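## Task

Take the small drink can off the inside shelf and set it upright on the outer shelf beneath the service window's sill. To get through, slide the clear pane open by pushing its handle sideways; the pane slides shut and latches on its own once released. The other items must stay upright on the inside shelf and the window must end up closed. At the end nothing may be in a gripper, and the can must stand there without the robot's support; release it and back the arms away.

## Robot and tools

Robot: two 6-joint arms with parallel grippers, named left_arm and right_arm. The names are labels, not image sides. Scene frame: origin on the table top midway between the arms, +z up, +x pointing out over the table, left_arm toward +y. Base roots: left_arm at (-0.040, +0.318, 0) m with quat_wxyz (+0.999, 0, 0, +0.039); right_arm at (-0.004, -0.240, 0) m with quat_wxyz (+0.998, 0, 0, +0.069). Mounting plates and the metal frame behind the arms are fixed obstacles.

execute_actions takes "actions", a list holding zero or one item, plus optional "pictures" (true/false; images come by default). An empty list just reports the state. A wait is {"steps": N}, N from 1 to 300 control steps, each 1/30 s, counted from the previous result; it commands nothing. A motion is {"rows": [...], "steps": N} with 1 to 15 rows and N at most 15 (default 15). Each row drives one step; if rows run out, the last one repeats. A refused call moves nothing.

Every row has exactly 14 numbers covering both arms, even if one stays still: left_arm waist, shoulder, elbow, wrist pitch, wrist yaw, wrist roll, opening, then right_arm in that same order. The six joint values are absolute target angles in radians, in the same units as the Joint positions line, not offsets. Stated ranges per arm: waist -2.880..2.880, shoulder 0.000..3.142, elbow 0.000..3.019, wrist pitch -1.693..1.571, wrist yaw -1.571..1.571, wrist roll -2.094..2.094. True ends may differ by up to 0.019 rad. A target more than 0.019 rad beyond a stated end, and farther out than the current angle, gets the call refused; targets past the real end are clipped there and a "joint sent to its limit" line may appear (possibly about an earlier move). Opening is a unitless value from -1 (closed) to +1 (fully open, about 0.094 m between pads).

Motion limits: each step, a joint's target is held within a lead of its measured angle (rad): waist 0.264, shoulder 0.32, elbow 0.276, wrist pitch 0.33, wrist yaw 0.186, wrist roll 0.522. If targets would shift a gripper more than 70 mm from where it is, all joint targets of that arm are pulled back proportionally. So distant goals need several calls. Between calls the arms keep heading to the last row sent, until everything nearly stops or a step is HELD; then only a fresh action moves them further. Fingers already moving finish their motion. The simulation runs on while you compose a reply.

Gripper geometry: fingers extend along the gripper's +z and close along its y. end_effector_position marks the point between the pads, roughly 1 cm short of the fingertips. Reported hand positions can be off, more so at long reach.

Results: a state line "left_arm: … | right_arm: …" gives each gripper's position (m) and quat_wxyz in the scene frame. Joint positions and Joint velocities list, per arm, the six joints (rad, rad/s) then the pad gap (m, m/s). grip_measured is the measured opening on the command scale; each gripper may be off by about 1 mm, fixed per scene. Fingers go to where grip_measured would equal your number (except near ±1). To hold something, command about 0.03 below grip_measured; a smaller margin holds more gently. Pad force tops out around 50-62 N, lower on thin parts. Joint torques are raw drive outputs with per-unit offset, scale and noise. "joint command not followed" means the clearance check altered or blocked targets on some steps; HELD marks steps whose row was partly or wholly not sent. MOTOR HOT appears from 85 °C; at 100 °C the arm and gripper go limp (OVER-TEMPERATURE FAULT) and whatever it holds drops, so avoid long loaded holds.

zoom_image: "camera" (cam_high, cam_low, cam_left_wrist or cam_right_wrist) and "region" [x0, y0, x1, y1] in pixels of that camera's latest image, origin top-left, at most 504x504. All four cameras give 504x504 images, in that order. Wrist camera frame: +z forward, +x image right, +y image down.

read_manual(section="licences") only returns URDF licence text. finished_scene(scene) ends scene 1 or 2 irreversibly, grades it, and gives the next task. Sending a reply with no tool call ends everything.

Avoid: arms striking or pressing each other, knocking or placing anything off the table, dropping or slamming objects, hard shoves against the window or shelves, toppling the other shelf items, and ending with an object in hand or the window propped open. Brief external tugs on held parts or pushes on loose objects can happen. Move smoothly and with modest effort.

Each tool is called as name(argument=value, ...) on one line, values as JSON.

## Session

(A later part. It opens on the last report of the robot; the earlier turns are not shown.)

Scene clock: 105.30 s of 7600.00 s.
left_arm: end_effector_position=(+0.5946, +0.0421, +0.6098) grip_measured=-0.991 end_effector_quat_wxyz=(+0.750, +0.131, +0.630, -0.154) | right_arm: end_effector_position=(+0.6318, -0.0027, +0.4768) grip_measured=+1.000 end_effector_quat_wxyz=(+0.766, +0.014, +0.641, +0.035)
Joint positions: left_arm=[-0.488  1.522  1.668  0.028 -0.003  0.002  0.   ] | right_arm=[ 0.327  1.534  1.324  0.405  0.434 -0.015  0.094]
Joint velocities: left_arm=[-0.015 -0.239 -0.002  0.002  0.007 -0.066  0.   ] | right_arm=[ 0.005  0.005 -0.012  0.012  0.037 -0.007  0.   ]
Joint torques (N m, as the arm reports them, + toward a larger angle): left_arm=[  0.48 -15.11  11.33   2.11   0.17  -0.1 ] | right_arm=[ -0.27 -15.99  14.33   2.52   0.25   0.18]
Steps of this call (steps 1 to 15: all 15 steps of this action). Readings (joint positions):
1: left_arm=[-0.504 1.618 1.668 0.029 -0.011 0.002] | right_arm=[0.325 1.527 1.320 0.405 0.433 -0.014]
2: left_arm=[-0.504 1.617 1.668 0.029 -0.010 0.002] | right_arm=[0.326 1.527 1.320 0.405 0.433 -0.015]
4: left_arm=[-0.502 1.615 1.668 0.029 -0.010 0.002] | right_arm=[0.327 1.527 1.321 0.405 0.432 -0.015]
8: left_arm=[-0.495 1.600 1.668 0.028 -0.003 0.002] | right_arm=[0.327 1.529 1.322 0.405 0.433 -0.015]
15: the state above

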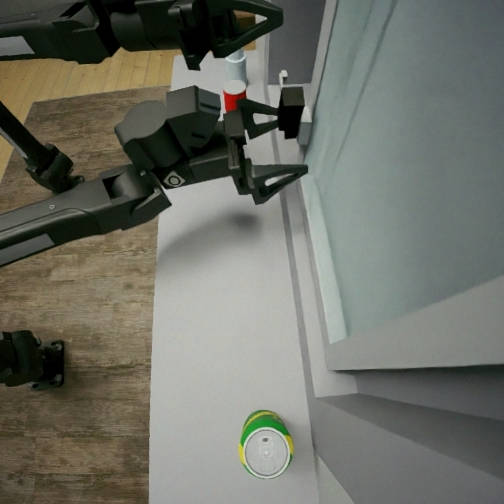

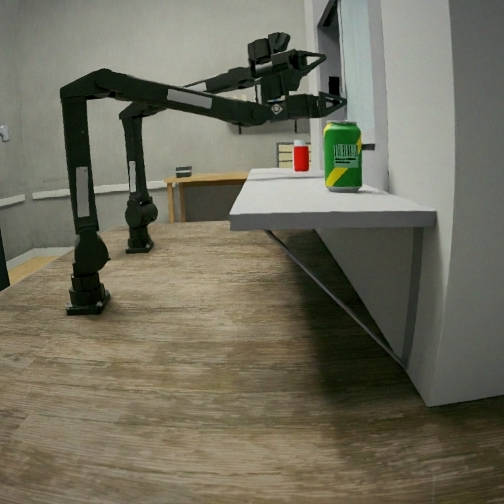

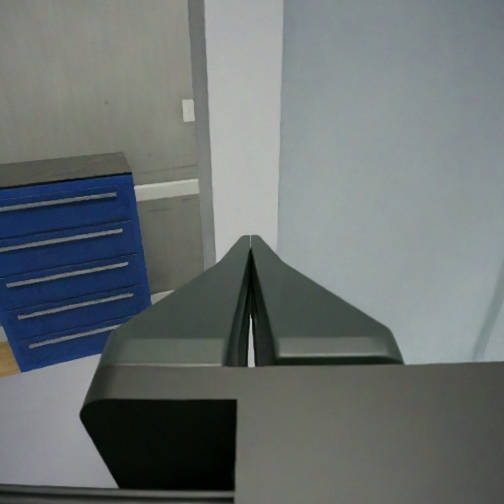

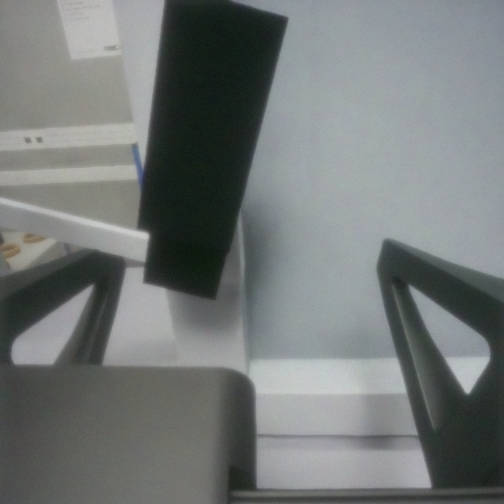

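execute_actions(actions=[{"rows":[[-0.4,1.35,1.55,0.02,0,0,-1,0.31,1.55,1.39,0.42,0.44,0,1]],"steps":12}])

Scene clock: 114.53 s of 7600.00 s.
left_arm: end_effector_position=(+0.5402, +0.1308, +0.6500) grip_measured=-0.991 end_effector_quat_wxyz=(+0.774, +0.097, +0.614, -0.120) | right_arm: end_effector_position=(+0.6329, -0.0019, +0.4743) grip_measured=+1.000 end_effector_quat_wxyz=(+0.765, +0.013, +0.643, +0.035)
Joint positions: left_arm=[-0.389  1.326  1.536  0.019 -0.     0.002  0.   ] | right_arm=[ 0.327  1.537  1.324  0.405  0.433 -0.015  0.094]
Joint velocities: left_arm=[-0.024 -0.132 -0.012 -0.002  0.051 -0.037  0.001] | right_arm=[ 0.005 -0.024  0.012 -0.017  0.11  -0.066  0.   ]
Joint torques (N m, as the arm reports them, + toward a larger angle): left_arm=[ -0.97 -10.19   9.88   2.     0.11  -0.1 ] | right_arm=[ -0.9  -16.08  13.95   2.56   0.33   0.2 ]
Steps of this call (steps 1 to 15: the robot went on to your last target; steps 16 to 90: nothing new was sent; then 5.83 s passed at rest; steps 91 to 102: all 12 steps of this action). Readings (joint positions):
91: left_arm=[-0.484 1.505 1.655 0.029 -0.000 0.002] | right_arm=[0.327 1.537 1.324 0.405 0.433 -0.015]
92: left_arm=[-0.479 1.483 1.621 0.029 0.001 0.002] | right_arm=[0.327 1.537 1.324 0.405 0.433 -0.015]
94: left_arm=[-0.454 1.432 1.559 0.022 0.001 0.002] | right_arm=[0.327 1.537 1.324 0.405 0.433 -0.015]
98: left_arm=[-0.397 1.364 1.536 0.019 -0.000 0.002] | right_arm=[0.327 1.537 1.324 0.405 0.433 -0.015]
102: the state above

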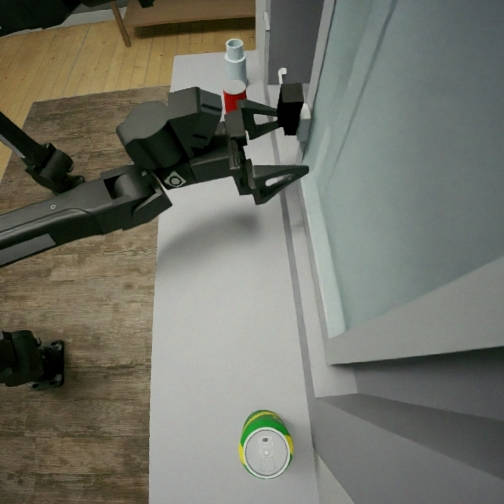

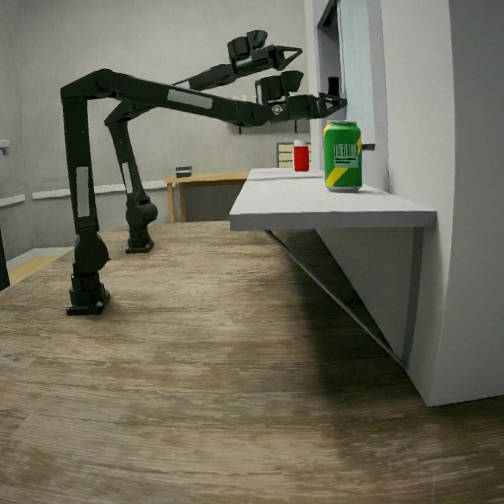

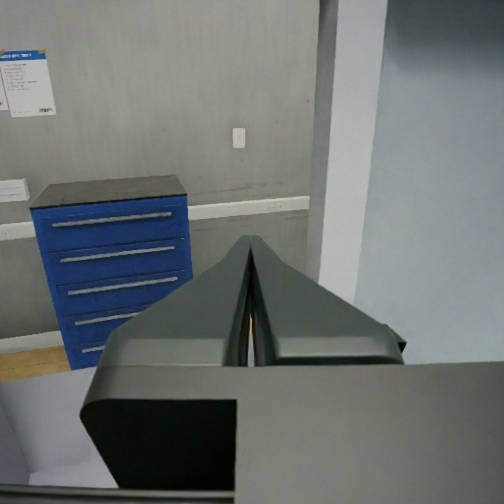

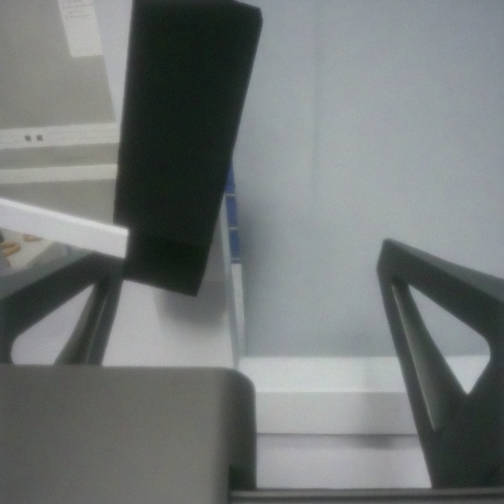

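execute_actions(actions=[{"rows":[[-0.3,1.2,1.4,0,0,0,1,0.28,1.55,1.39,0.42,0.44,0,1],[-0.3,1.2,1.4,0,0,0,1,0.28,1.55,1.39,0.42,0.44,0,1],[-0.2,1.0,1.2,0.05,0,0,1,0.26,1.55,1.39,0.42,0.44,0,1],[-0.2,1.0,1.2,0.05,0,0,1,0.26,1.55,1.39,0.42,0.44,0,1],[-0.07,0.9,1.0,0.1,0,0,1,0.25,1.55,1.39,0.42,0.44,0,1],[-0.07,0.9,1.0,0.1,0,0,1,0.25,1.55,1.39,0.42,0.44,0,1],[-0.07,0.9,1.0,0.1,0,0,1,0.25,1.55,1.39,0.42,0.44,0,1],[-0.07,0.9,0.8,0.2,0,0,1,0.25,1.55,1.39,0.42,0.44,0,1],[-0.07,0.9,0.8,0.2,0,0,1,0.25,1.55,1.39,0.42,0.44,0,1],[-0.07,0.9,0.8,0.2,0,0,1,0.25,1.55,1.39,0.42,0.44,0,1],[-0.07,0.9,0.56,0.4,0,0,1,0.25,1.55,1.39,0.42,0.44,0,1]],"steps":15}], pictures=false)

execute_actions(actions=[{"rows":[[-0.07,0.96,0.54,0.46,0,0,1,0.25,1.55,1.39,0.42,0.44,0,1]],"steps":15}])

Scene clock: 127.47 s of 7600.00 s.
left_arm: end_effector_position=(+0.4052, +0.3242, +0.4705) grip_measured=+1.000 end_effector_quat_wxyz=(+0.776, -0.005, +0.630, +0.007) | right_arm: end_effector_position=(+0.6434, -0.0246, +0.4715) grip_measured=+1.000 end_effector_quat_wxyz=(+0.765, +0.024, +0.644, +0.021)
Joint positions: left_arm=[-0.063  0.854  0.748  0.313 -0.003  0.002  0.094] | right_arm=[ 0.289  1.544  1.326  0.405  0.43  -0.014  0.094]
Joint velocities: left_arm=[-0.005 -0.132 -1.302  0.486  0.022  0.037  0.   ] | right_arm=[-0.015  0.005 -0.002  0.012  0.11   0.007  0.   ]
Joint torques (N m, as the arm reports them, + toward a larger angle): left_arm=[-0.23 -1.35  8.61  2.09  0.16 -0.1 ] | right_arm=[ -2.71 -17.54  14.34   2.68   0.41   0.22]
Steps of this call (steps 1 to 30: the robot went on to your last target; steps 31 to 90: nothing new was sent; then 9.43 s passed at rest; steps 91 to 105: all 15 steps of this action). Readings (joint positions):
91: left_arm=[-0.386 1.329 1.520 0.020 0.002 0.002] | right_arm=[0.326 1.537 1.324 0.405 0.432 -0.015]
92: left_arm=[-0.377 1.303 1.478 0.018 0.003 0.002] | right_arm=[0.326 1.537 1.324 0.405 0.431 -0.015]
94: left_arm=[-0.338 1.233 1.376 0.017 0.003 0.002] | right_arm=[0.323 1.537 1.324 0.405 0.428 -0.015]
98: left_arm=[-0.212 1.074 1.181 0.051 0.003 0.002] | right_arm=[0.306 1.545 1.325 0.405 0.421 -0.015]
105: the state above

Scene clock: 127.97 s of 7600.00 s.
left_arm: end_effector_position=(+0.4125, +0.3241, +0.3123) grip_measured=+1.000 end_effector_quat_wxyz=(+0.704, -0.005, +0.710, +0.007) | right_arm: end_effector_position=(+0.6435, -0.0236, +0.4713) grip_measured=+1.000 end_effector_quat_wxyz=(+0.765, +0.022, +0.644, +0.023)
Joint positions: left_arm=[-0.063  0.966  0.515  0.443 -0.002  0.002  0.094] | right_arm=[ 0.289  1.544  1.326  0.405  0.425 -0.014  0.094]
Joint velocities: left_arm=[ 0.005 -0.083 -0.022  0.037  0.007 -0.066  0.   ] | right_arm=[-0.015  0.005 -0.032 -0.012 -0.022 -0.037  0.   ]
Joint torques (N m, as the arm reports them, + toward a larger angle): left_arm=[-0.57 -5.69 10.18  2.64  0.19 -0.1 ] | right_arm=[ -2.61 -16.35  14.17   2.28   0.66   0.18]
Steps of this call (steps 1 to 15: all 15 steps of this action). Readings (joint positions):
1: left_arm=[-0.063 0.855 0.703 0.333 -0.003 0.002] | right_arm=[0.289 1.544 1.326 0.405 0.430 -0.014]
2: left_arm=[-0.063 0.865 0.661 0.357 -0.003 0.002] | right_arm=[0.289 1.544 1.326 0.405 0.429 -0.014]
4: left_arm=[-0.063 0.904 0.587 0.404 -0.003 0.002] | right_arm=[0.289 1.544 1.326 0.405 0.425 -0.014]
8: left_arm=[-0.063 0.981 0.517 0.421 -0.002 0.002] | right_arm=[0.289 1.544 1.326 0.405 0.425 -0.014]
15: the state above

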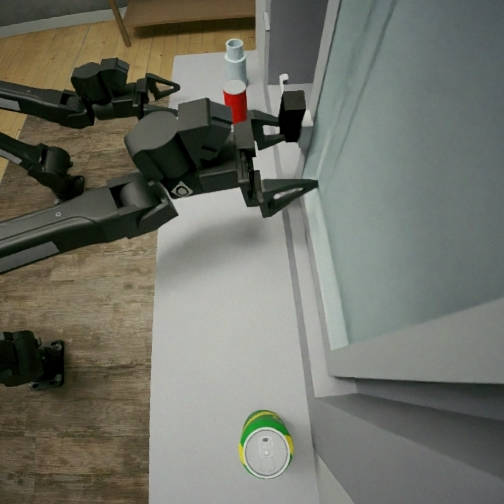

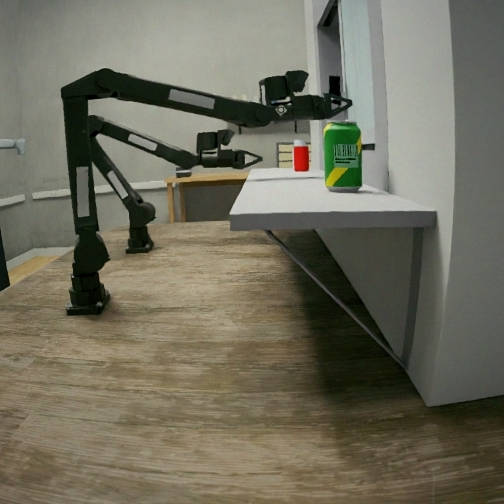

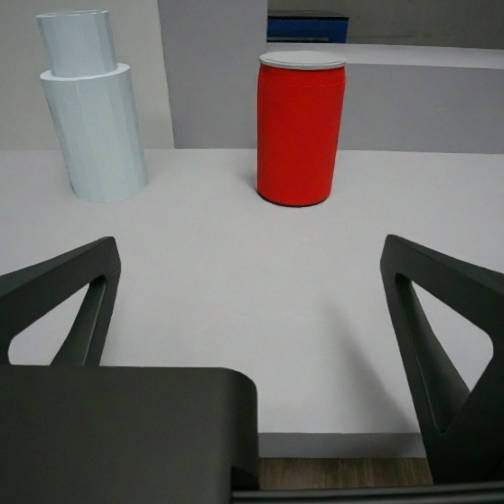

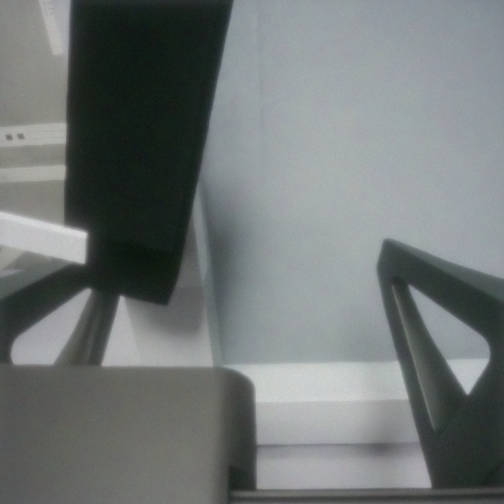

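execute_actions(actions=[{"rows":[[-0.12,1.0,0.56,0.46,0,0,1,0.25,1.55,1.39,0.42,0.44,0,1],[-0.12,1.04,0.58,0.46,0,0,1,0.25,1.55,1.39,0.42,0.44,0,1],[-0.12,1.07,0.6,0.47,0,0,1,0.25,1.55,1.39,0.42,0.44,0,1],[-0.12,1.1,0.62,0.48,0,0,1,0.25,1.55,1.39,0.42,0.44,0,1],[-0.12,1.14,0.65,0.49,0,0,1,0.25,1.55,1.39,0.42,0.44,0,1],[-0.12,1.17,0.68,0.5,0,0,1,0.25,1.55,1.39,0.42,0.44,0,1],[-0.12,1.2,0.7,0.51,0,0,1,0.25,1.55,1.39,0.42,0.44,0,1],[-0.12,1.24,0.73,0.52,0,0,1,0.25,1.55,1.39,0.42,0.44,0,1],[-0.12,1.27,0.755,0.52,0,0,1,0.25,1.55,1.39,0.42,0.44,0,1]],"steps":15}])

Scene clock: 146.57 s of 7600.00 s.
left_arm: end_effector_position=(+0.5091, +0.2955, +0.2967) grip_measured=+1.000 end_effector_quat_wxyz=(+0.687, +0.015, +0.726, -0.012) | right_arm: end_effector_position=(+0.6435, -0.0236, +0.4713) grip_measured=+1.000 end_effector_quat_wxyz=(+0.765, +0.022, +0.644, +0.023)
Joint positions: left_arm=[-0.118  1.283  0.725  0.503 -0.001  0.003  0.094] | right_arm=[ 0.289  1.544  1.326  0.405  0.425 -0.014  0.094]
Joint velocities: left_arm=[-0.005 -0.015 -0.007 -0.002  0.007 -0.007  0.   ] | right_arm=[ 0.005  0.015 -0.002 -0.012  0.051  0.022  0.   ]
Joint torques (N m, as the arm reports them, + toward a larger angle): left_arm=[ -0.41 -12.15  10.1    2.77   0.12  -0.11] | right_arm=[ -3.12 -16.37  14.15   2.48   0.66   0.16]
Steps of this call (steps 1 to 15: the robot went on to your last target; steps 16 to 90: nothing new was sent; then 15.10 s passed at rest; steps 91 to 105: all 15 steps of this action). Readings (joint positions):
91: left_arm=[-0.066 0.965 0.515 0.445 -0.003 0.002] | right_arm=[0.289 1.544 1.326 0.405 0.425 -0.014]
92: left_arm=[-0.076 0.972 0.518 0.446 -0.003 0.002] | right_arm=[0.289 1.544 1.326 0.405 0.425 -0.014]
94: left_arm=[-0.099 1.012 0.537 0.453 -0.002 0.002] | right_arm=[0.289 1.544 1.326 0.405 0.425 -0.014]
98: left_arm=[-0.118 1.161 0.633 0.483 -0.001 0.002] | right_arm=[0.289 1.544 1.326 0.405 0.425 -0.014]
105: the state above

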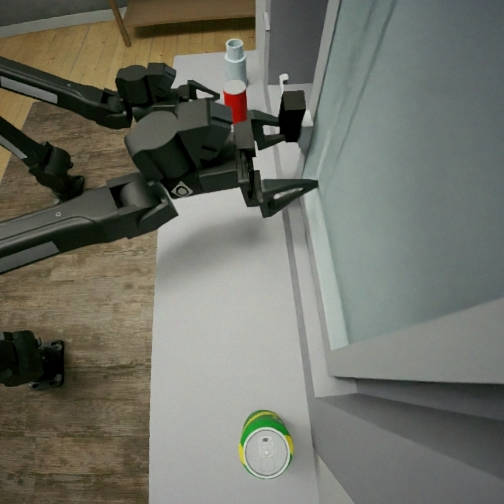

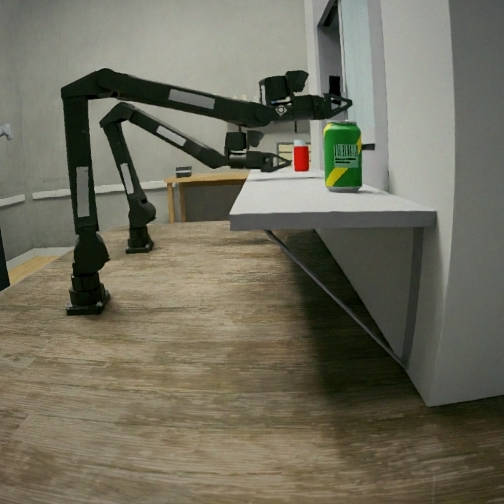

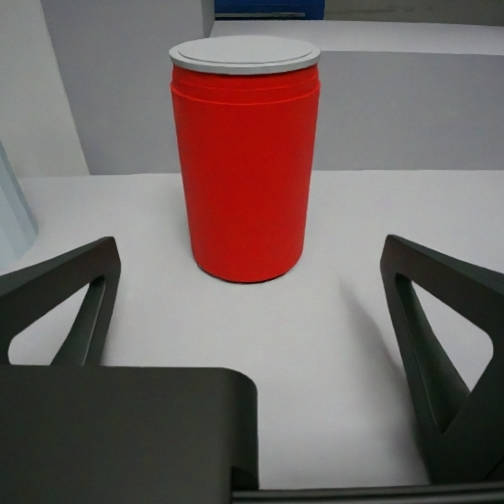

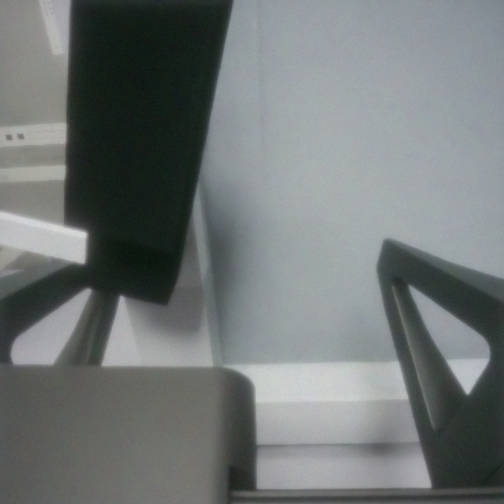

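execute_actions(actions=[{"rows":[[-0.12,1.27,0.8,0.5,0,0,1,0.25,1.55,1.39,0.42,0.44,0,1],[-0.12,1.27,0.8,0.5,0,0,1,0.25,1.55,1.39,0.42,0.44,0,1],[-0.12,1.3,0.83,0.51,0,0,1,0.25,1.55,1.39,0.42,0.44,0,1],[-0.12,1.33,0.85,0.52,0,0,1,0.25,1.55,1.39,0.42,0.44,0,1],[-0.12,1.36,0.87,0.53,0,0,1,0.25,1.55,1.39,0.42,0.44,0,1],[-0.12,1.39,0.9,0.54,0,0,1,0.25,1.55,1.39,0.42,0.44,0,1],[-0.12,1.42,0.925,0.54,0,0,1,0.25,1.55,1.39,0.42,0.44,0,1]],"steps":15}])

Scene clock: 161.10 s of 7600.00 s.
left_arm: end_effector_position=(+0.5706, +0.2930, +0.3289) grip_measured=+1.000 end_effector_quat_wxyz=(+0.711, +0.015, +0.703, -0.013) | right_arm: end_effector_position=(+0.6435, -0.0236, +0.4713) grip_measured=+1.000 end_effector_quat_wxyz=(+0.765, +0.022, +0.644, +0.023)
Joint positions: left_arm=[-0.118  1.422  0.904  0.529 -0.001  0.003  0.094] | right_arm=[ 0.289  1.544  1.326  0.405  0.425 -0.014  0.094]
Joint velocities: left_arm=[ 0.005 -0.005 -0.017 -0.002 -0.051  0.007  0.   ] | right_arm=[ 0.005 -0.005 -0.002  0.002 -0.051 -0.007  0.   ]
Joint torques (N m, as the arm reports them, + toward a larger angle): left_arm=[ -0.36 -13.88   9.63   2.5    0.11  -0.11] | right_arm=[ -2.22 -16.92  14.19   2.58   0.68   0.11]
Steps of this call (steps 1 to 15: the robot went on to your last target; steps 16 to 90: nothing new was sent; then 11.03 s passed at rest; steps 91 to 105: all 15 steps of this action). Readings (joint positions):
91: left_arm=[-0.118 1.278 0.727 0.504 -0.001 0.003] | right_arm=[0.289 1.544 1.326 0.405 0.425 -0.014]
92: left_arm=[-0.118 1.278 0.731 0.504 -0.001 0.003] | right_arm=[0.289 1.544 1.326 0.405 0.425 -0.014]
94: left_arm=[-0.118 1.283 0.753 0.504 -0.001 0.003] | right_arm=[0.289 1.544 1.326 0.405 0.425 -0.014]
98: left_arm=[-0.118 1.358 0.861 0.523 -0.001 0.003] | right_arm=[0.289 1.544 1.326 0.405 0.425 -0.014]
105: the state above

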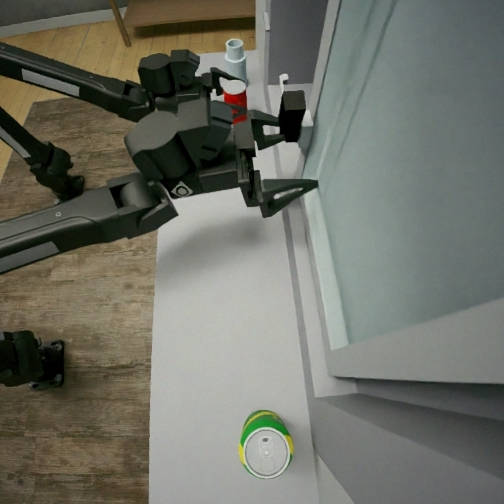

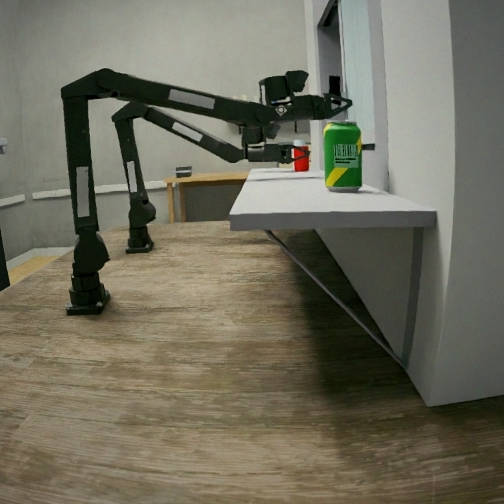

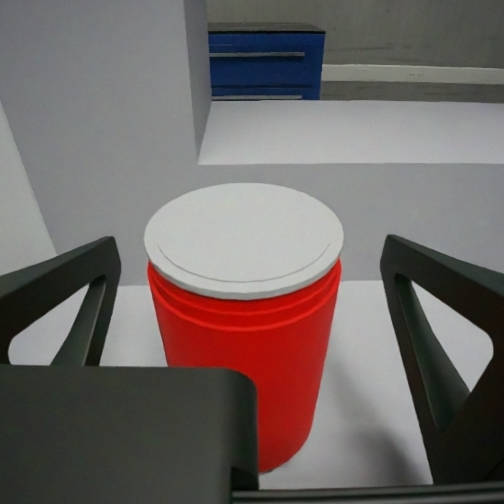

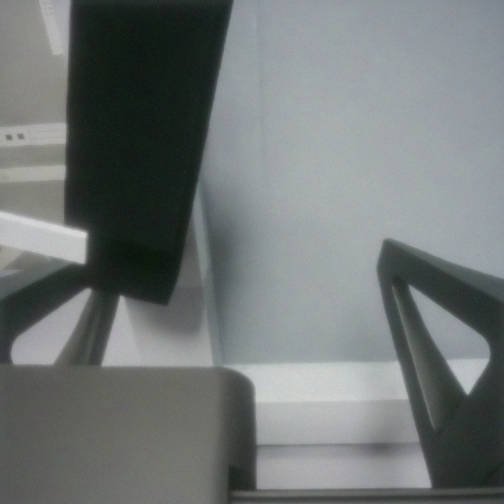

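execute_actions(actions=[{"rows":[[-0.12,1.44,0.93,0.55,0,0,1,0.25,1.55,1.39,0.42,0.44,0,1],[-0.12,1.46,0.935,0.57,0,0,1,0.25,1.55,1.39,0.42,0.44,0,1],[-0.12,1.475,0.94,0.575,0,0,1,0.25,1.55,1.39,0.42,0.44,0,1]],"steps":12}])

Scene clock: 168.77 s of 7600.00 s.
left_arm: end_effector_position=(+0.5795, +0.2927, +0.3085) grip_measured=+1.000 end_effector_quat_wxyz=(+0.705, +0.015, +0.709, -0.013) | right_arm: end_effector_position=(+0.6435, -0.0236, +0.4713) grip_measured=+1.000 end_effector_quat_wxyz=(+0.765, +0.022, +0.644, +0.023)
Joint positions: left_arm=[-0.118  1.468  0.905  0.558 -0.001  0.003  0.094] | right_arm=[ 0.289  1.544  1.326  0.405  0.425 -0.014  0.094]
Joint velocities: left_arm=[ 0.005 -0.015  0.002 -0.007 -0.007  0.007  0.   ] | right_arm=[ 0.005 -0.005 -0.012 -0.007 -0.022 -0.007  0.   ]
Joint torques (N m, as the arm reports them, + toward a larger angle): left_arm=[ -0.33 -13.73  10.47   2.69   0.12  -0.11] | right_arm=[ -2.09 -16.85  14.07   2.52   0.64   0.2 ]
Steps of this call (steps 1 to 15: the robot went on to your last target; steps 16 to 90: nothing new was sent; then 4.27 s passed at rest; steps 91 to 102: all 12 steps of this action). Readings (joint positions):
91: left_arm=[-0.118 1.422 0.904 0.529 -0.001 0.003] | right_arm=[0.289 1.544 1.326 0.405 0.425 -0.014]
92: left_arm=[-0.118 1.423 0.904 0.534 -0.001 0.003] | right_arm=[0.289 1.544 1.326 0.405 0.425 -0.014]
94: left_arm=[-0.118 1.434 0.905 0.552 -0.001 0.003] | right_arm=[0.289 1.544 1.326 0.405 0.425 -0.014]
98: left_arm=[-0.118 1.460 0.905 0.558 -0.001 0.003] | right_arm=[0.289 1.544 1.326 0.405 0.425 -0.014]
102: the state above

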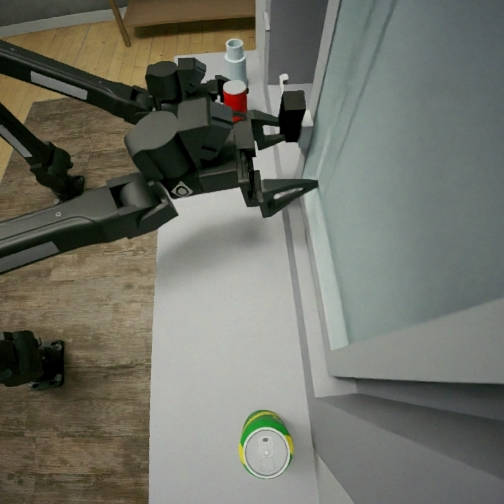

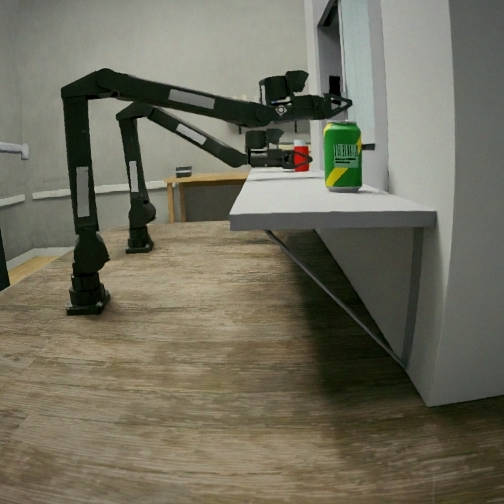

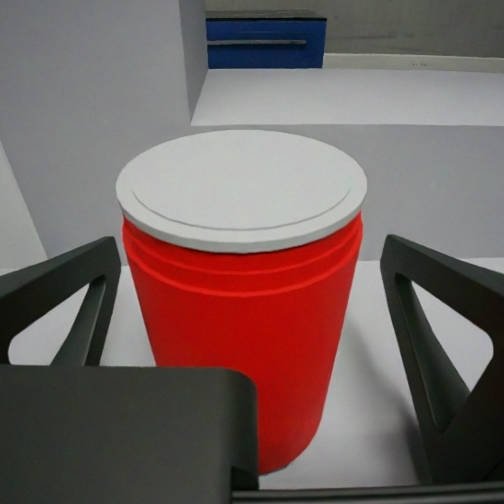

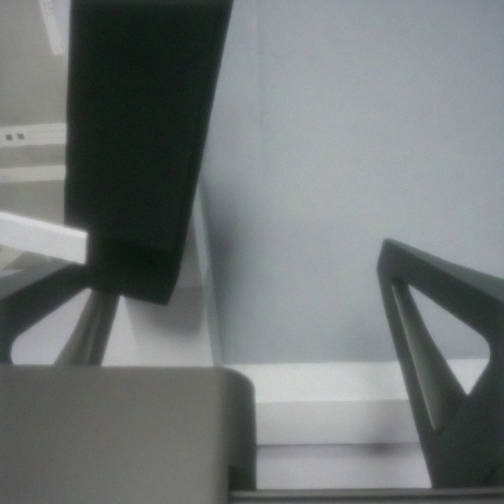

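Slightly low; raise elbow a bit and close.

execute_actions(actions=[{"rows":[[-0.125,1.49,0.97,0.56,0,0,1,0.25,1.55,1.39,0.42,0.44,0,1],[-0.125,1.49,0.97,0.56,0,0,1,0.25,1.55,1.39,0.42,0.44,0,1],[-0.125,1.49,0.97,0.56,0,0,1,0.25,1.55,1.39,0.42,0.44,0,1],[-0.125,1.49,0.97,0.56,0,0,1,0.25,1.55,1.39,0.42,0.44,0,1],[-0.125,1.49,0.97,0.56,0,0,1,0.25,1.55,1.39,0.42,0.44,0,1],[-0.125,1.49,0.97,0.56,0,0,0.6,0.25,1.55,1.39,0.42,0.44,0,1],[-0.125,1.49,0.97,0.56,0,0,0.4,0.25,1.55,1.39,0.42,0.44,0,1],[-0.125,1.49,0.97,0.56,0,0,0.25,0.25,1.55,1.39,0.42,0.44,0,1],[-0.125,1.49,0.97,0.56,0,0,0.12,0.25,1.55,1.39,0.42,0.44,0,1]],"steps":15}])

Scene clock: 179.93 s of 7600.00 s.
left_arm: end_effector_position=(+0.5854, +0.2926, +0.3185) grip_measured=+0.123 end_effector_quat_wxyz=(+0.711, +0.015, +0.703, -0.013) | right_arm: end_effector_position=(+0.6435, -0.0236, +0.4713) grip_measured=+1.000 end_effector_quat_wxyz=(+0.765, +0.022, +0.644, +0.023)
Joint positions: left_arm=[-0.118  1.475  0.928  0.559 -0.002  0.003  0.053] | right_arm=[ 0.289  1.544  1.326  0.405  0.425 -0.014  0.094]
Joint velocities: left_arm=[-0.005  0.005  0.002 -0.012 -0.037 -0.007 -0.   ] | right_arm=[ 0.005  0.005 -0.007 -0.007  0.022 -0.022  0.   ]
Joint torques (N m, as the arm reports them, + toward a larger angle): left_arm=[ -0.75 -13.02  11.05   2.16   0.15  -0.11] | right_arm=[ -2.9  -17.34  13.74   2.57   0.7    0.21]
Steps of this call (steps 1 to 15: the robot went on to your last target; steps 16 to 90: nothing new was sent; then 7.67 s passed at rest; steps 91 to 105: all 15 steps of this action). Readings (joint positions):
91: left_arm=[-0.118 1.469 0.906 0.559 -0.001 0.003] | right_arm=[0.289 1.544 1.326 0.405 0.425 -0.014]
92: left_arm=[-0.118 1.470 0.910 0.559 -0.001 0.003] | right_arm=[0.289 1.544 1.326 0.405 0.425 -0.014]
94: left_arm=[-0.118 1.474 0.920 0.559 -0.001 0.003] | right_arm=[0.289 1.544 1.326 0.405 0.425 -0.014]
98: left_arm=[-0.118 1.475 0.928 0.559 -0.001 0.003] | right_arm=[0.289 1.544 1.326 0.405 0.425 -0.014]
105: the state above

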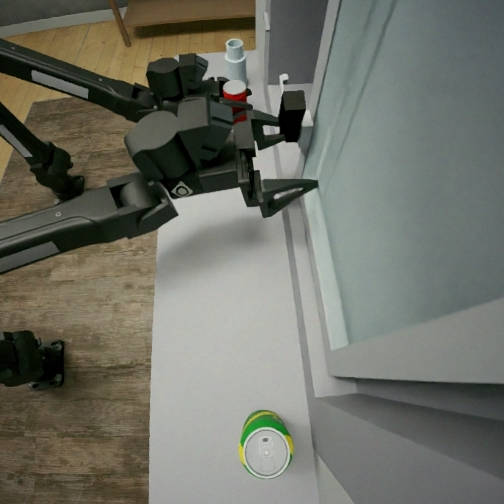

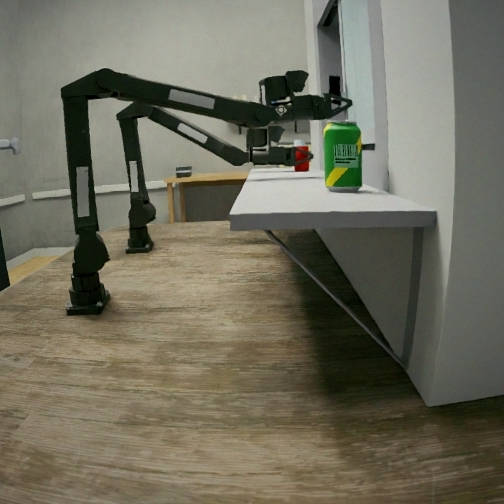

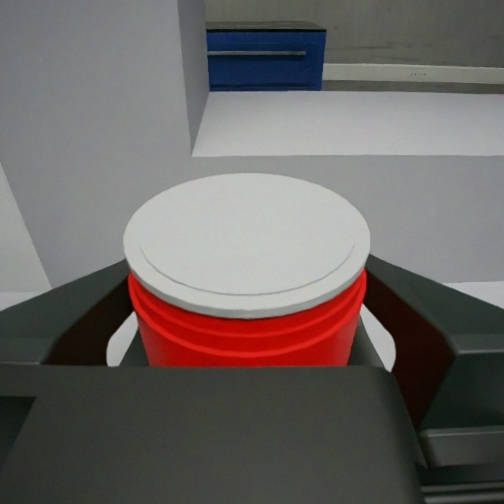

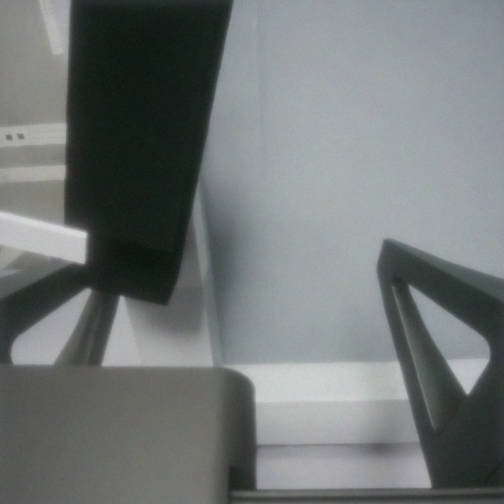

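execute_actions(actions=[{"rows":[[-0.125,1.49,0.97,0.56,0,0,0.09,0.25,1.55,1.39,0.42,0.44,0,1],[-0.125,1.49,0.97,0.56,0,0,0.09,0.25,1.55,1.39,0.42,0.44,0,1],[-0.125,1.49,0.97,0.56,0,0,0.09,0.25,1.55,1.39,0.42,0.44,0,1],[-0.125,1.46,1.03,0.48,0,0,0.09,0.25,1.55,1.39,0.42,0.44,0,1],[-0.125,1.43,1.08,0.42,0,0,0.09,0.25,1.55,1.39,0.42,0.44,0,1],[-0.125,1.4,1.13,0.35,0,0,0.09,0.25,1.55,1.39,0.42,0.44,0,1],[-0.14,1.36,1.18,0.28,0,0,0.09,0.25,1.55,1.39,0.42,0.44,0,1],[-0.16,1.33,1.23,0.22,0,0,0.09,0.25,1.55,1.39,0.42,0.44,0,1],[-0.18,1.3,1.27,0.17,0,0,0.09,0.25,1.55,1.39,0.42,0.44,0,1],[-0.2,1.28,1.3,0.14,0,0,0.09,0.25,1.55,1.39,0.42,0.44,0,1]],"steps":15}])

Scene clock: 195.13 s of 7600.00 s.
left_arm: end_effector_position=(+0.5878, +0.2755, +0.4202) grip_measured=+0.093 end_effector_quat_wxyz=(+0.706, +0.024, +0.707, -0.022) | right_arm: end_effector_position=(+0.6435, -0.0236, +0.4713) grip_measured=+1.000 end_effector_quat_wxyz=(+0.765, +0.022, +0.644, +0.023)
Joint positions: left_arm=[-0.145  1.369  1.12   0.247 -0.002  0.003  0.051] | right_arm=[ 0.289  1.544  1.326  0.405  0.425 -0.014  0.094]
Joint velocities: left_arm=[-0.2   -0.425  0.486 -0.505 -0.007 -0.007 -0.002] | right_arm=[-0.015 -0.005 -0.007  0.007 -0.007  0.022  0.   ]
Joint torques (N m, as the arm reports them, + toward a larger angle): left_arm=[ -1.14 -15.03  12.59   1.98   0.14  -0.1 ] | right_arm=[ -2.46 -16.75  14.03   2.69   0.68   0.22]
Steps of this call (steps 1 to 15: the robot went on to your last target; steps 16 to 90: nothing new was sent; then 11.70 s passed at rest; steps 91 to 105: all 15 steps of this action). Readings (joint positions):
91: left_arm=[-0.118 1.475 0.928 0.559 -0.002 0.003] | right_arm=[0.289 1.544 1.326 0.405 0.425 -0.014]
92: left_arm=[-0.118 1.475 0.928 0.559 -0.002 0.003] | right_arm=[0.289 1.544 1.326 0.405 0.425 -0.014]
94: left_arm=[-0.118 1.474 0.934 0.546 -0.002 0.003] | right_arm=[0.289 1.544 1.326 0.405 0.425 -0.014]
98: left_arm=[-0.118 1.461 1.007 0.410 -0.002 0.003] | right_arm=[0.289 1.544 1.326 0.405 0.425 -0.014]
105: the state above

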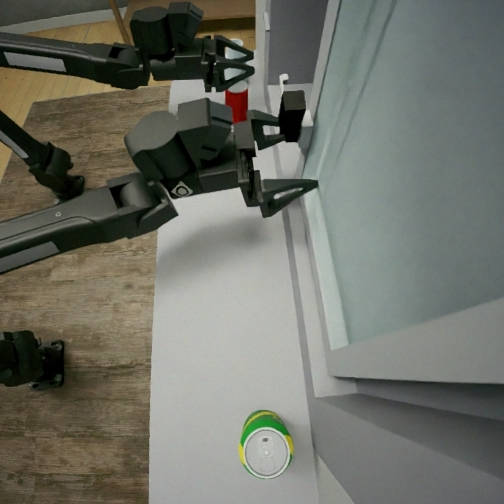

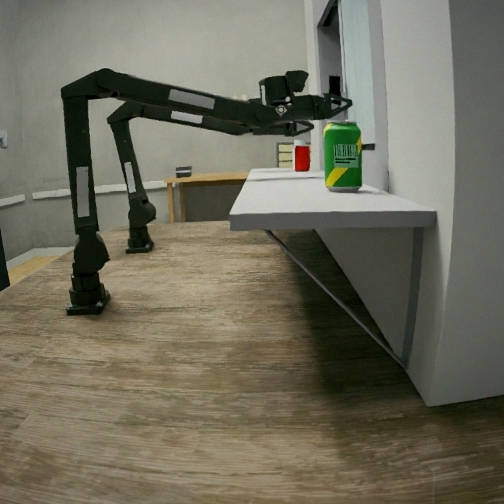

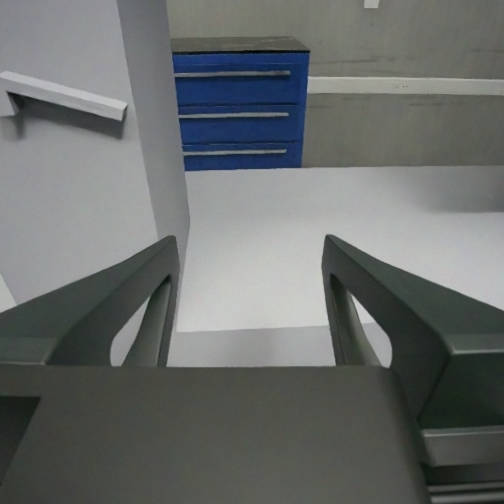

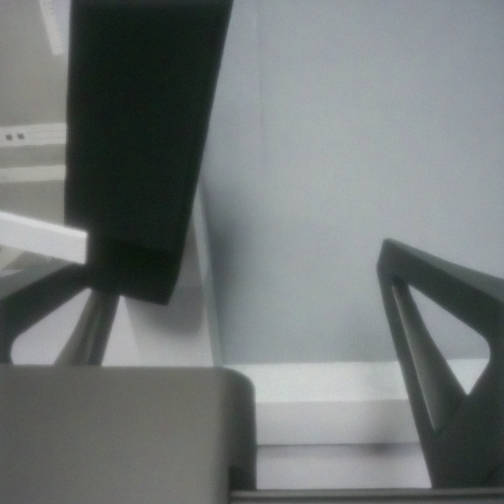

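execute_actions(actions=[{"rows":[[-0.12,1.33,1.15,0.25,0,0,1,0.25,1.55,1.39,0.42,0.44,0,1],[-0.12,1.33,1.15,0.25,0,0,1,0.25,1.55,1.39,0.42,0.44,0,1],[-0.12,1.33,1.1,0.3,0,0,1,0.25,1.55,1.39,0.42,0.44,0,1],[-0.12,1.33,1.03,0.36,0,0,1,0.25,1.55,1.39,0.42,0.44,0,1],[-0.12,1.33,0.96,0.43,0,0,1,0.25,1.55,1.39,0.42,0.44,0,1],[-0.12,1.33,0.89,0.49,0,0,1,0.25,1.55,1.39,0.42,0.44,0,1],[-0.12,1.33,0.83,0.53,0,0,1,0.25,1.55,1.39,0.42,0.44,0,1],[-0.12,1.33,0.8,0.53,0,0,1,0.25,1.55,1.39,0.42,0.44,0,1]],"steps":15}])

Scene clock: 209.03 s of 7600.00 s.
left_arm: end_effector_position=(+0.5297, +0.2877, +0.2970) grip_measured=+1.000 end_effector_quat_wxyz=(+0.686, +0.020, +0.727, -0.017) | right_arm: end_effector_position=(+0.6435, -0.0236, +0.4713) grip_measured=+1.000 end_effector_quat_wxyz=(+0.765, +0.022, +0.644, +0.023)
Joint positions: left_arm=[-0.129  1.339  0.778  0.502  0.001  0.003  0.094] | right_arm=[ 0.289  1.544  1.326  0.405  0.425 -0.014  0.094]
Joint velocities: left_arm=[-0.005  0.005 -0.007  0.256 -0.007  0.007  0.   ] | right_arm=[-0.005 -0.005  0.002 -0.012 -0.037 -0.022  0.   ]
Joint torques (N m, as the arm reports them, + toward a larger angle): left_arm=[  0.39 -12.7    9.48   2.37   0.06  -0.12] | right_arm=[ -1.88 -16.7   14.06   2.76   0.67   0.14]
Steps of this call (steps 1 to 30: the robot went on to your last target; steps 31 to 120: nothing new was sent; then 9.40 s passed at rest; steps 121 to 135: all 15 steps of this action). Readings (joint positions):
121: left_arm=[-0.194 1.270 1.263 0.163 -0.000 0.003] | right_arm=[0.289 1.544 1.326 0.405 0.425 -0.014]
122: left_arm=[-0.188 1.268 1.243 0.191 0.001 0.003] | right_arm=[0.289 1.544 1.326 0.405 0.425 -0.014]
124: left_arm=[-0.167 1.269 1.186 0.241 0.001 0.003] | right_arm=[0.289 1.544 1.326 0.405 0.425 -0.014]
128: left_arm=[-0.137 1.278 1.008 0.372 0.001 0.003] | right_arm=[0.289 1.544 1.326 0.405 0.425 -0.014]
135: the state above

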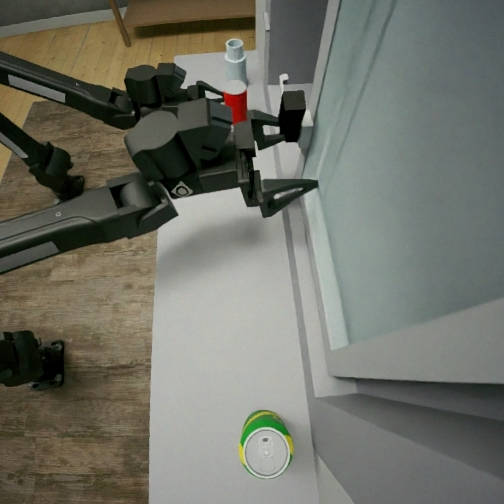

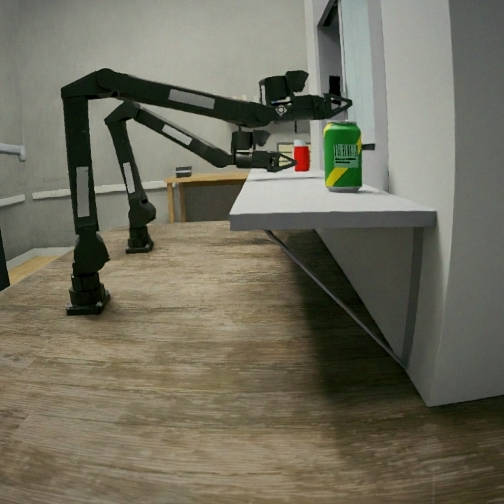

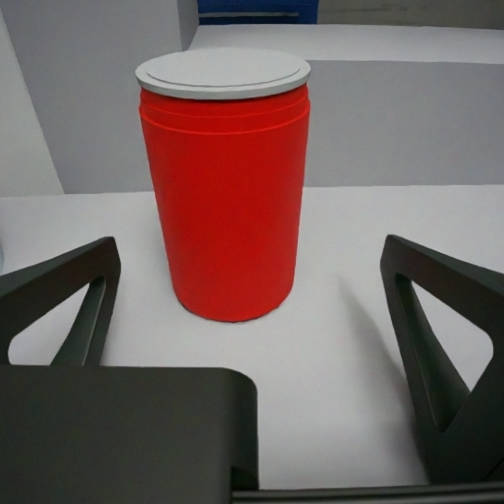

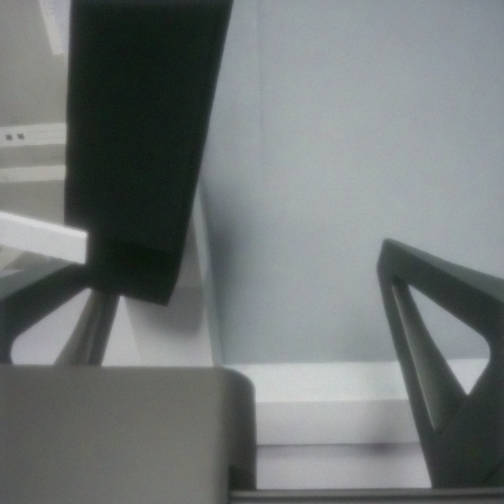

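execute_actions(actions=[{"rows":[[-0.105,1.36,0.85,0.52,0,0,1,0.25,1.55,1.39,0.42,0.44,0,1],[-0.105,1.39,0.88,0.53,0,0,1,0.25,1.55,1.39,0.42,0.44,0,1],[-0.105,1.42,0.91,0.54,0,0,1,0.25,1.55,1.39,0.42,0.44,0,1],[-0.105,1.45,0.93,0.55,0,0,1,0.25,1.55,1.39,0.42,0.44,0,1],[-0.105,1.48,0.96,0.56,0,0,1,0.25,1.55,1.39,0.42,0.44,0,1],[-0.105,1.51,0.985,0.57,0,0,1,0.25,1.55,1.39,0.42,0.44,0,1],[-0.105,1.54,1.005,0.58,0,0,1,0.25,1.55,1.39,0.42,0.44,0,1]],"steps":15}])

Scene clock: 222.80 s of 7600.00 s.
left_arm: end_effector_position=(+0.6090, +0.2945, +0.3076) grip_measured=+1.000 end_effector_quat_wxyz=(+0.708, +0.014, +0.706, -0.012) | right_arm: end_effector_position=(+0.6435, -0.0236, +0.4713) grip_measured=+1.000 end_effector_quat_wxyz=(+0.765, +0.022, +0.644, +0.023)
Joint positions: left_arm=[-0.113  1.545  0.982  0.565  0.     0.003  0.094] | right_arm=[ 0.289  1.544  1.326  0.405  0.425 -0.014  0.094]
Joint velocities: left_arm=[ 0.005 -0.005 -0.002  0.022  0.022  0.007  0.   ] | right_arm=[-0.015 -0.005  0.022 -0.002 -0.007  0.037  0.   ]
Joint torques (N m, as the arm reports them, + toward a larger angle): left_arm=[  0.41 -16.44   9.6    2.67   0.06  -0.11] | right_arm=[ -2.39 -16.91  14.11   2.48   0.68   0.17]
Steps of this call (steps 1 to 30: the robot went on to your last target; steps 31 to 90: nothing new was sent; then 10.27 s passed at rest; steps 91 to 105: all 15 steps of this action). Readings (joint positions):
91: left_arm=[-0.128 1.337 0.781 0.513 0.001 0.003] | right_arm=[0.289 1.544 1.326 0.405 0.425 -0.014]
92: left_arm=[-0.127 1.342 0.788 0.513 0.001 0.003] | right_arm=[0.289 1.544 1.326 0.405 0.425 -0.014]
94: left_arm=[-0.121 1.371 0.827 0.519 0.001 0.003] | right_arm=[0.289 1.544 1.326 0.405 0.425 -0.014]
98: left_arm=[-0.113 1.484 0.952 0.557 0.001 0.003] | right_arm=[0.289 1.544 1.326 0.405 0.425 -0.014]
105: the state above

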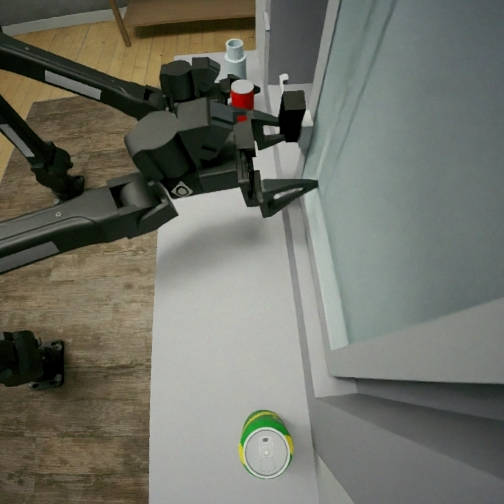

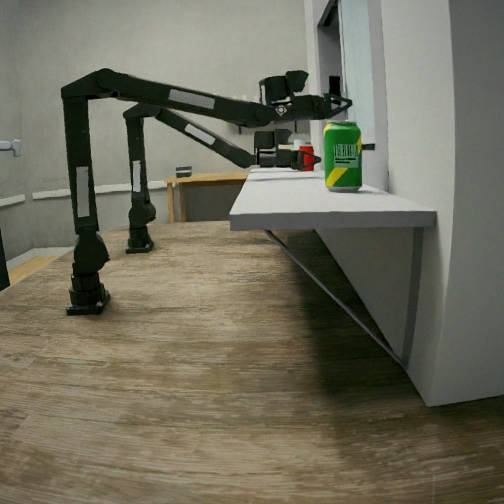

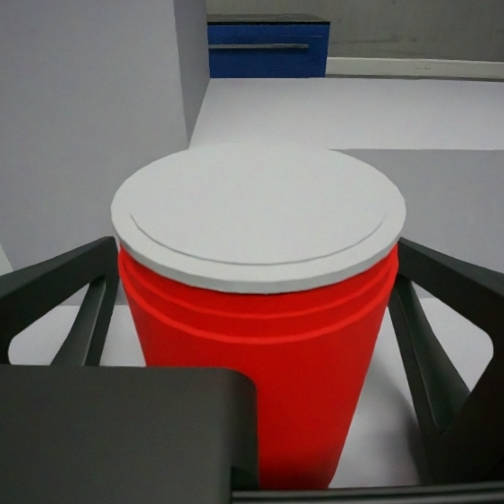

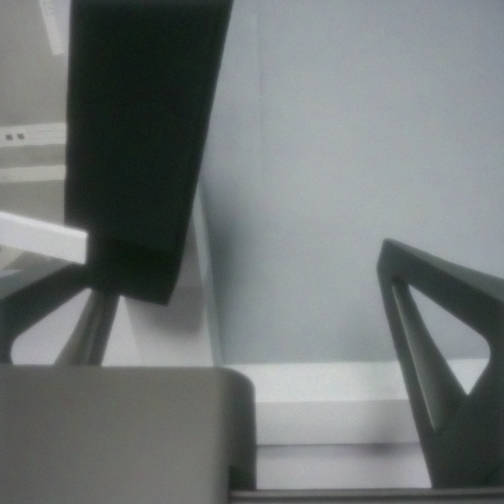

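execute_actions(actions=[{"rows":[[-0.105,1.53,1.005,0.58,0,0,0.6,0.25,1.55,1.39,0.42,0.44,0,1],[-0.105,1.53,1.005,0.58,0,0,0.4,0.25,1.55,1.39,0.42,0.44,0,1],[-0.105,1.53,1.005,0.58,0,0,0.25,0.25,1.55,1.39,0.42,0.44,0,1],[-0.105,1.53,1.005,0.58,0,0,0.15,0.25,1.55,1.39,0.42,0.44,0,1],[-0.105,1.53,1.005,0.58,0,0,0.06,0.25,1.55,1.39,0.42,0.44,0,1]],"steps":15}])

Scene clock: 230.23 s of 7600.00 s.
left_arm: end_effector_position=(+0.6084, +0.2946, +0.3099) grip_measured=+0.063 end_effector_quat_wxyz=(+0.709, +0.014, +0.705, -0.012) | right_arm: end_effector_position=(+0.6435, -0.0236, +0.4713) grip_measured=+1.000 end_effector_quat_wxyz=(+0.765, +0.022, +0.644, +0.023)
Joint positions: left_arm=[-0.112  1.541  0.982  0.566  0.001  0.003  0.05 ] | right_arm=[ 0.289  1.544  1.326  0.405  0.425 -0.014  0.094]
Joint velocities: left_arm=[-0.005 -0.005 -0.012 -0.017  0.007 -0.007  0.   ] | right_arm=[-0.034 -0.005  0.002  0.017 -0.022  0.007  0.   ]
Joint torques (N m, as the arm reports them, + toward a larger angle): left_arm=[  0.23 -16.92   9.6    2.62   0.03  -0.11] | right_arm=[ -2.42 -16.79  14.01   2.62   0.68   0.14]
Steps of this call (steps 1 to 15: the robot went on to your last target; steps 16 to 90: nothing new was sent; then 3.93 s passed at rest; steps 91 to 105: all 15 steps of this action). Readings (joint positions):
91: left_arm=[-0.112 1.544 0.982 0.566 0.000 0.003] | right_arm=[0.289 1.544 1.326 0.405 0.425 -0.014]
92: left_arm=[-0.112 1.544 0.982 0.566 0.000 0.003] | right_arm=[0.289 1.544 1.326 0.405 0.425 -0.014]
94: left_arm=[-0.112 1.543 0.982 0.566 0.000 0.003] | right_arm=[0.289 1.544 1.326 0.405 0.425 -0.014]
98: left_arm=[-0.112 1.541 0.982 0.566 0.001 0.003] | right_arm=[0.289 1.544 1.326 0.405 0.425 -0.014]
105: the state above

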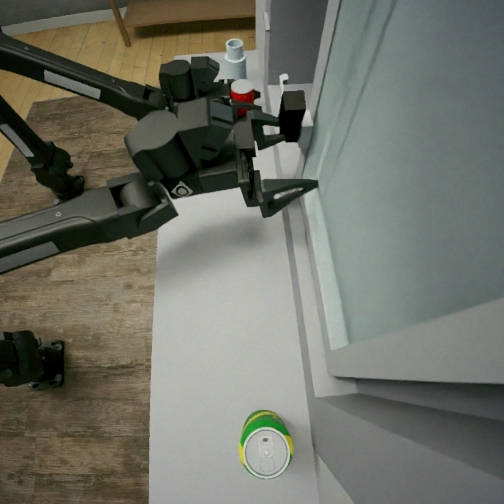

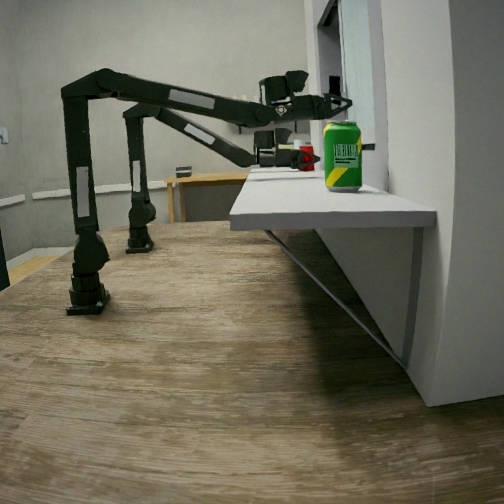

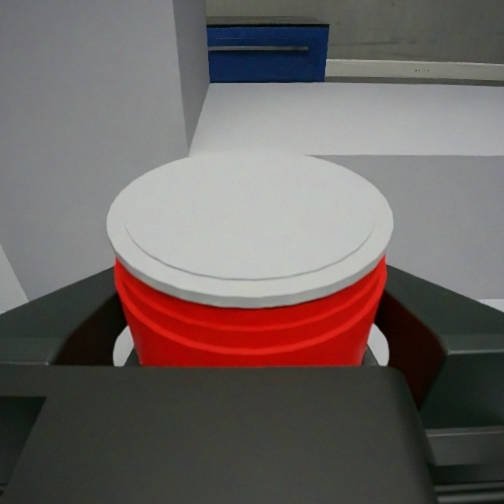

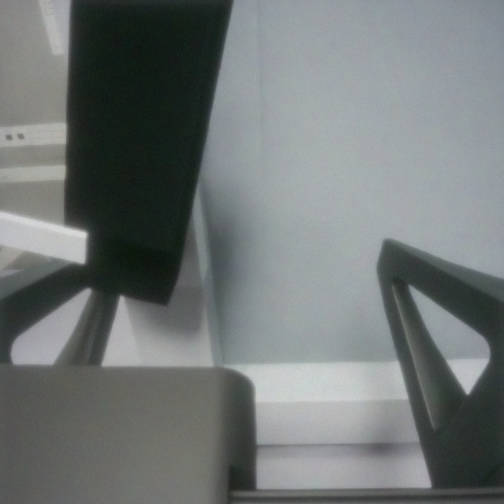

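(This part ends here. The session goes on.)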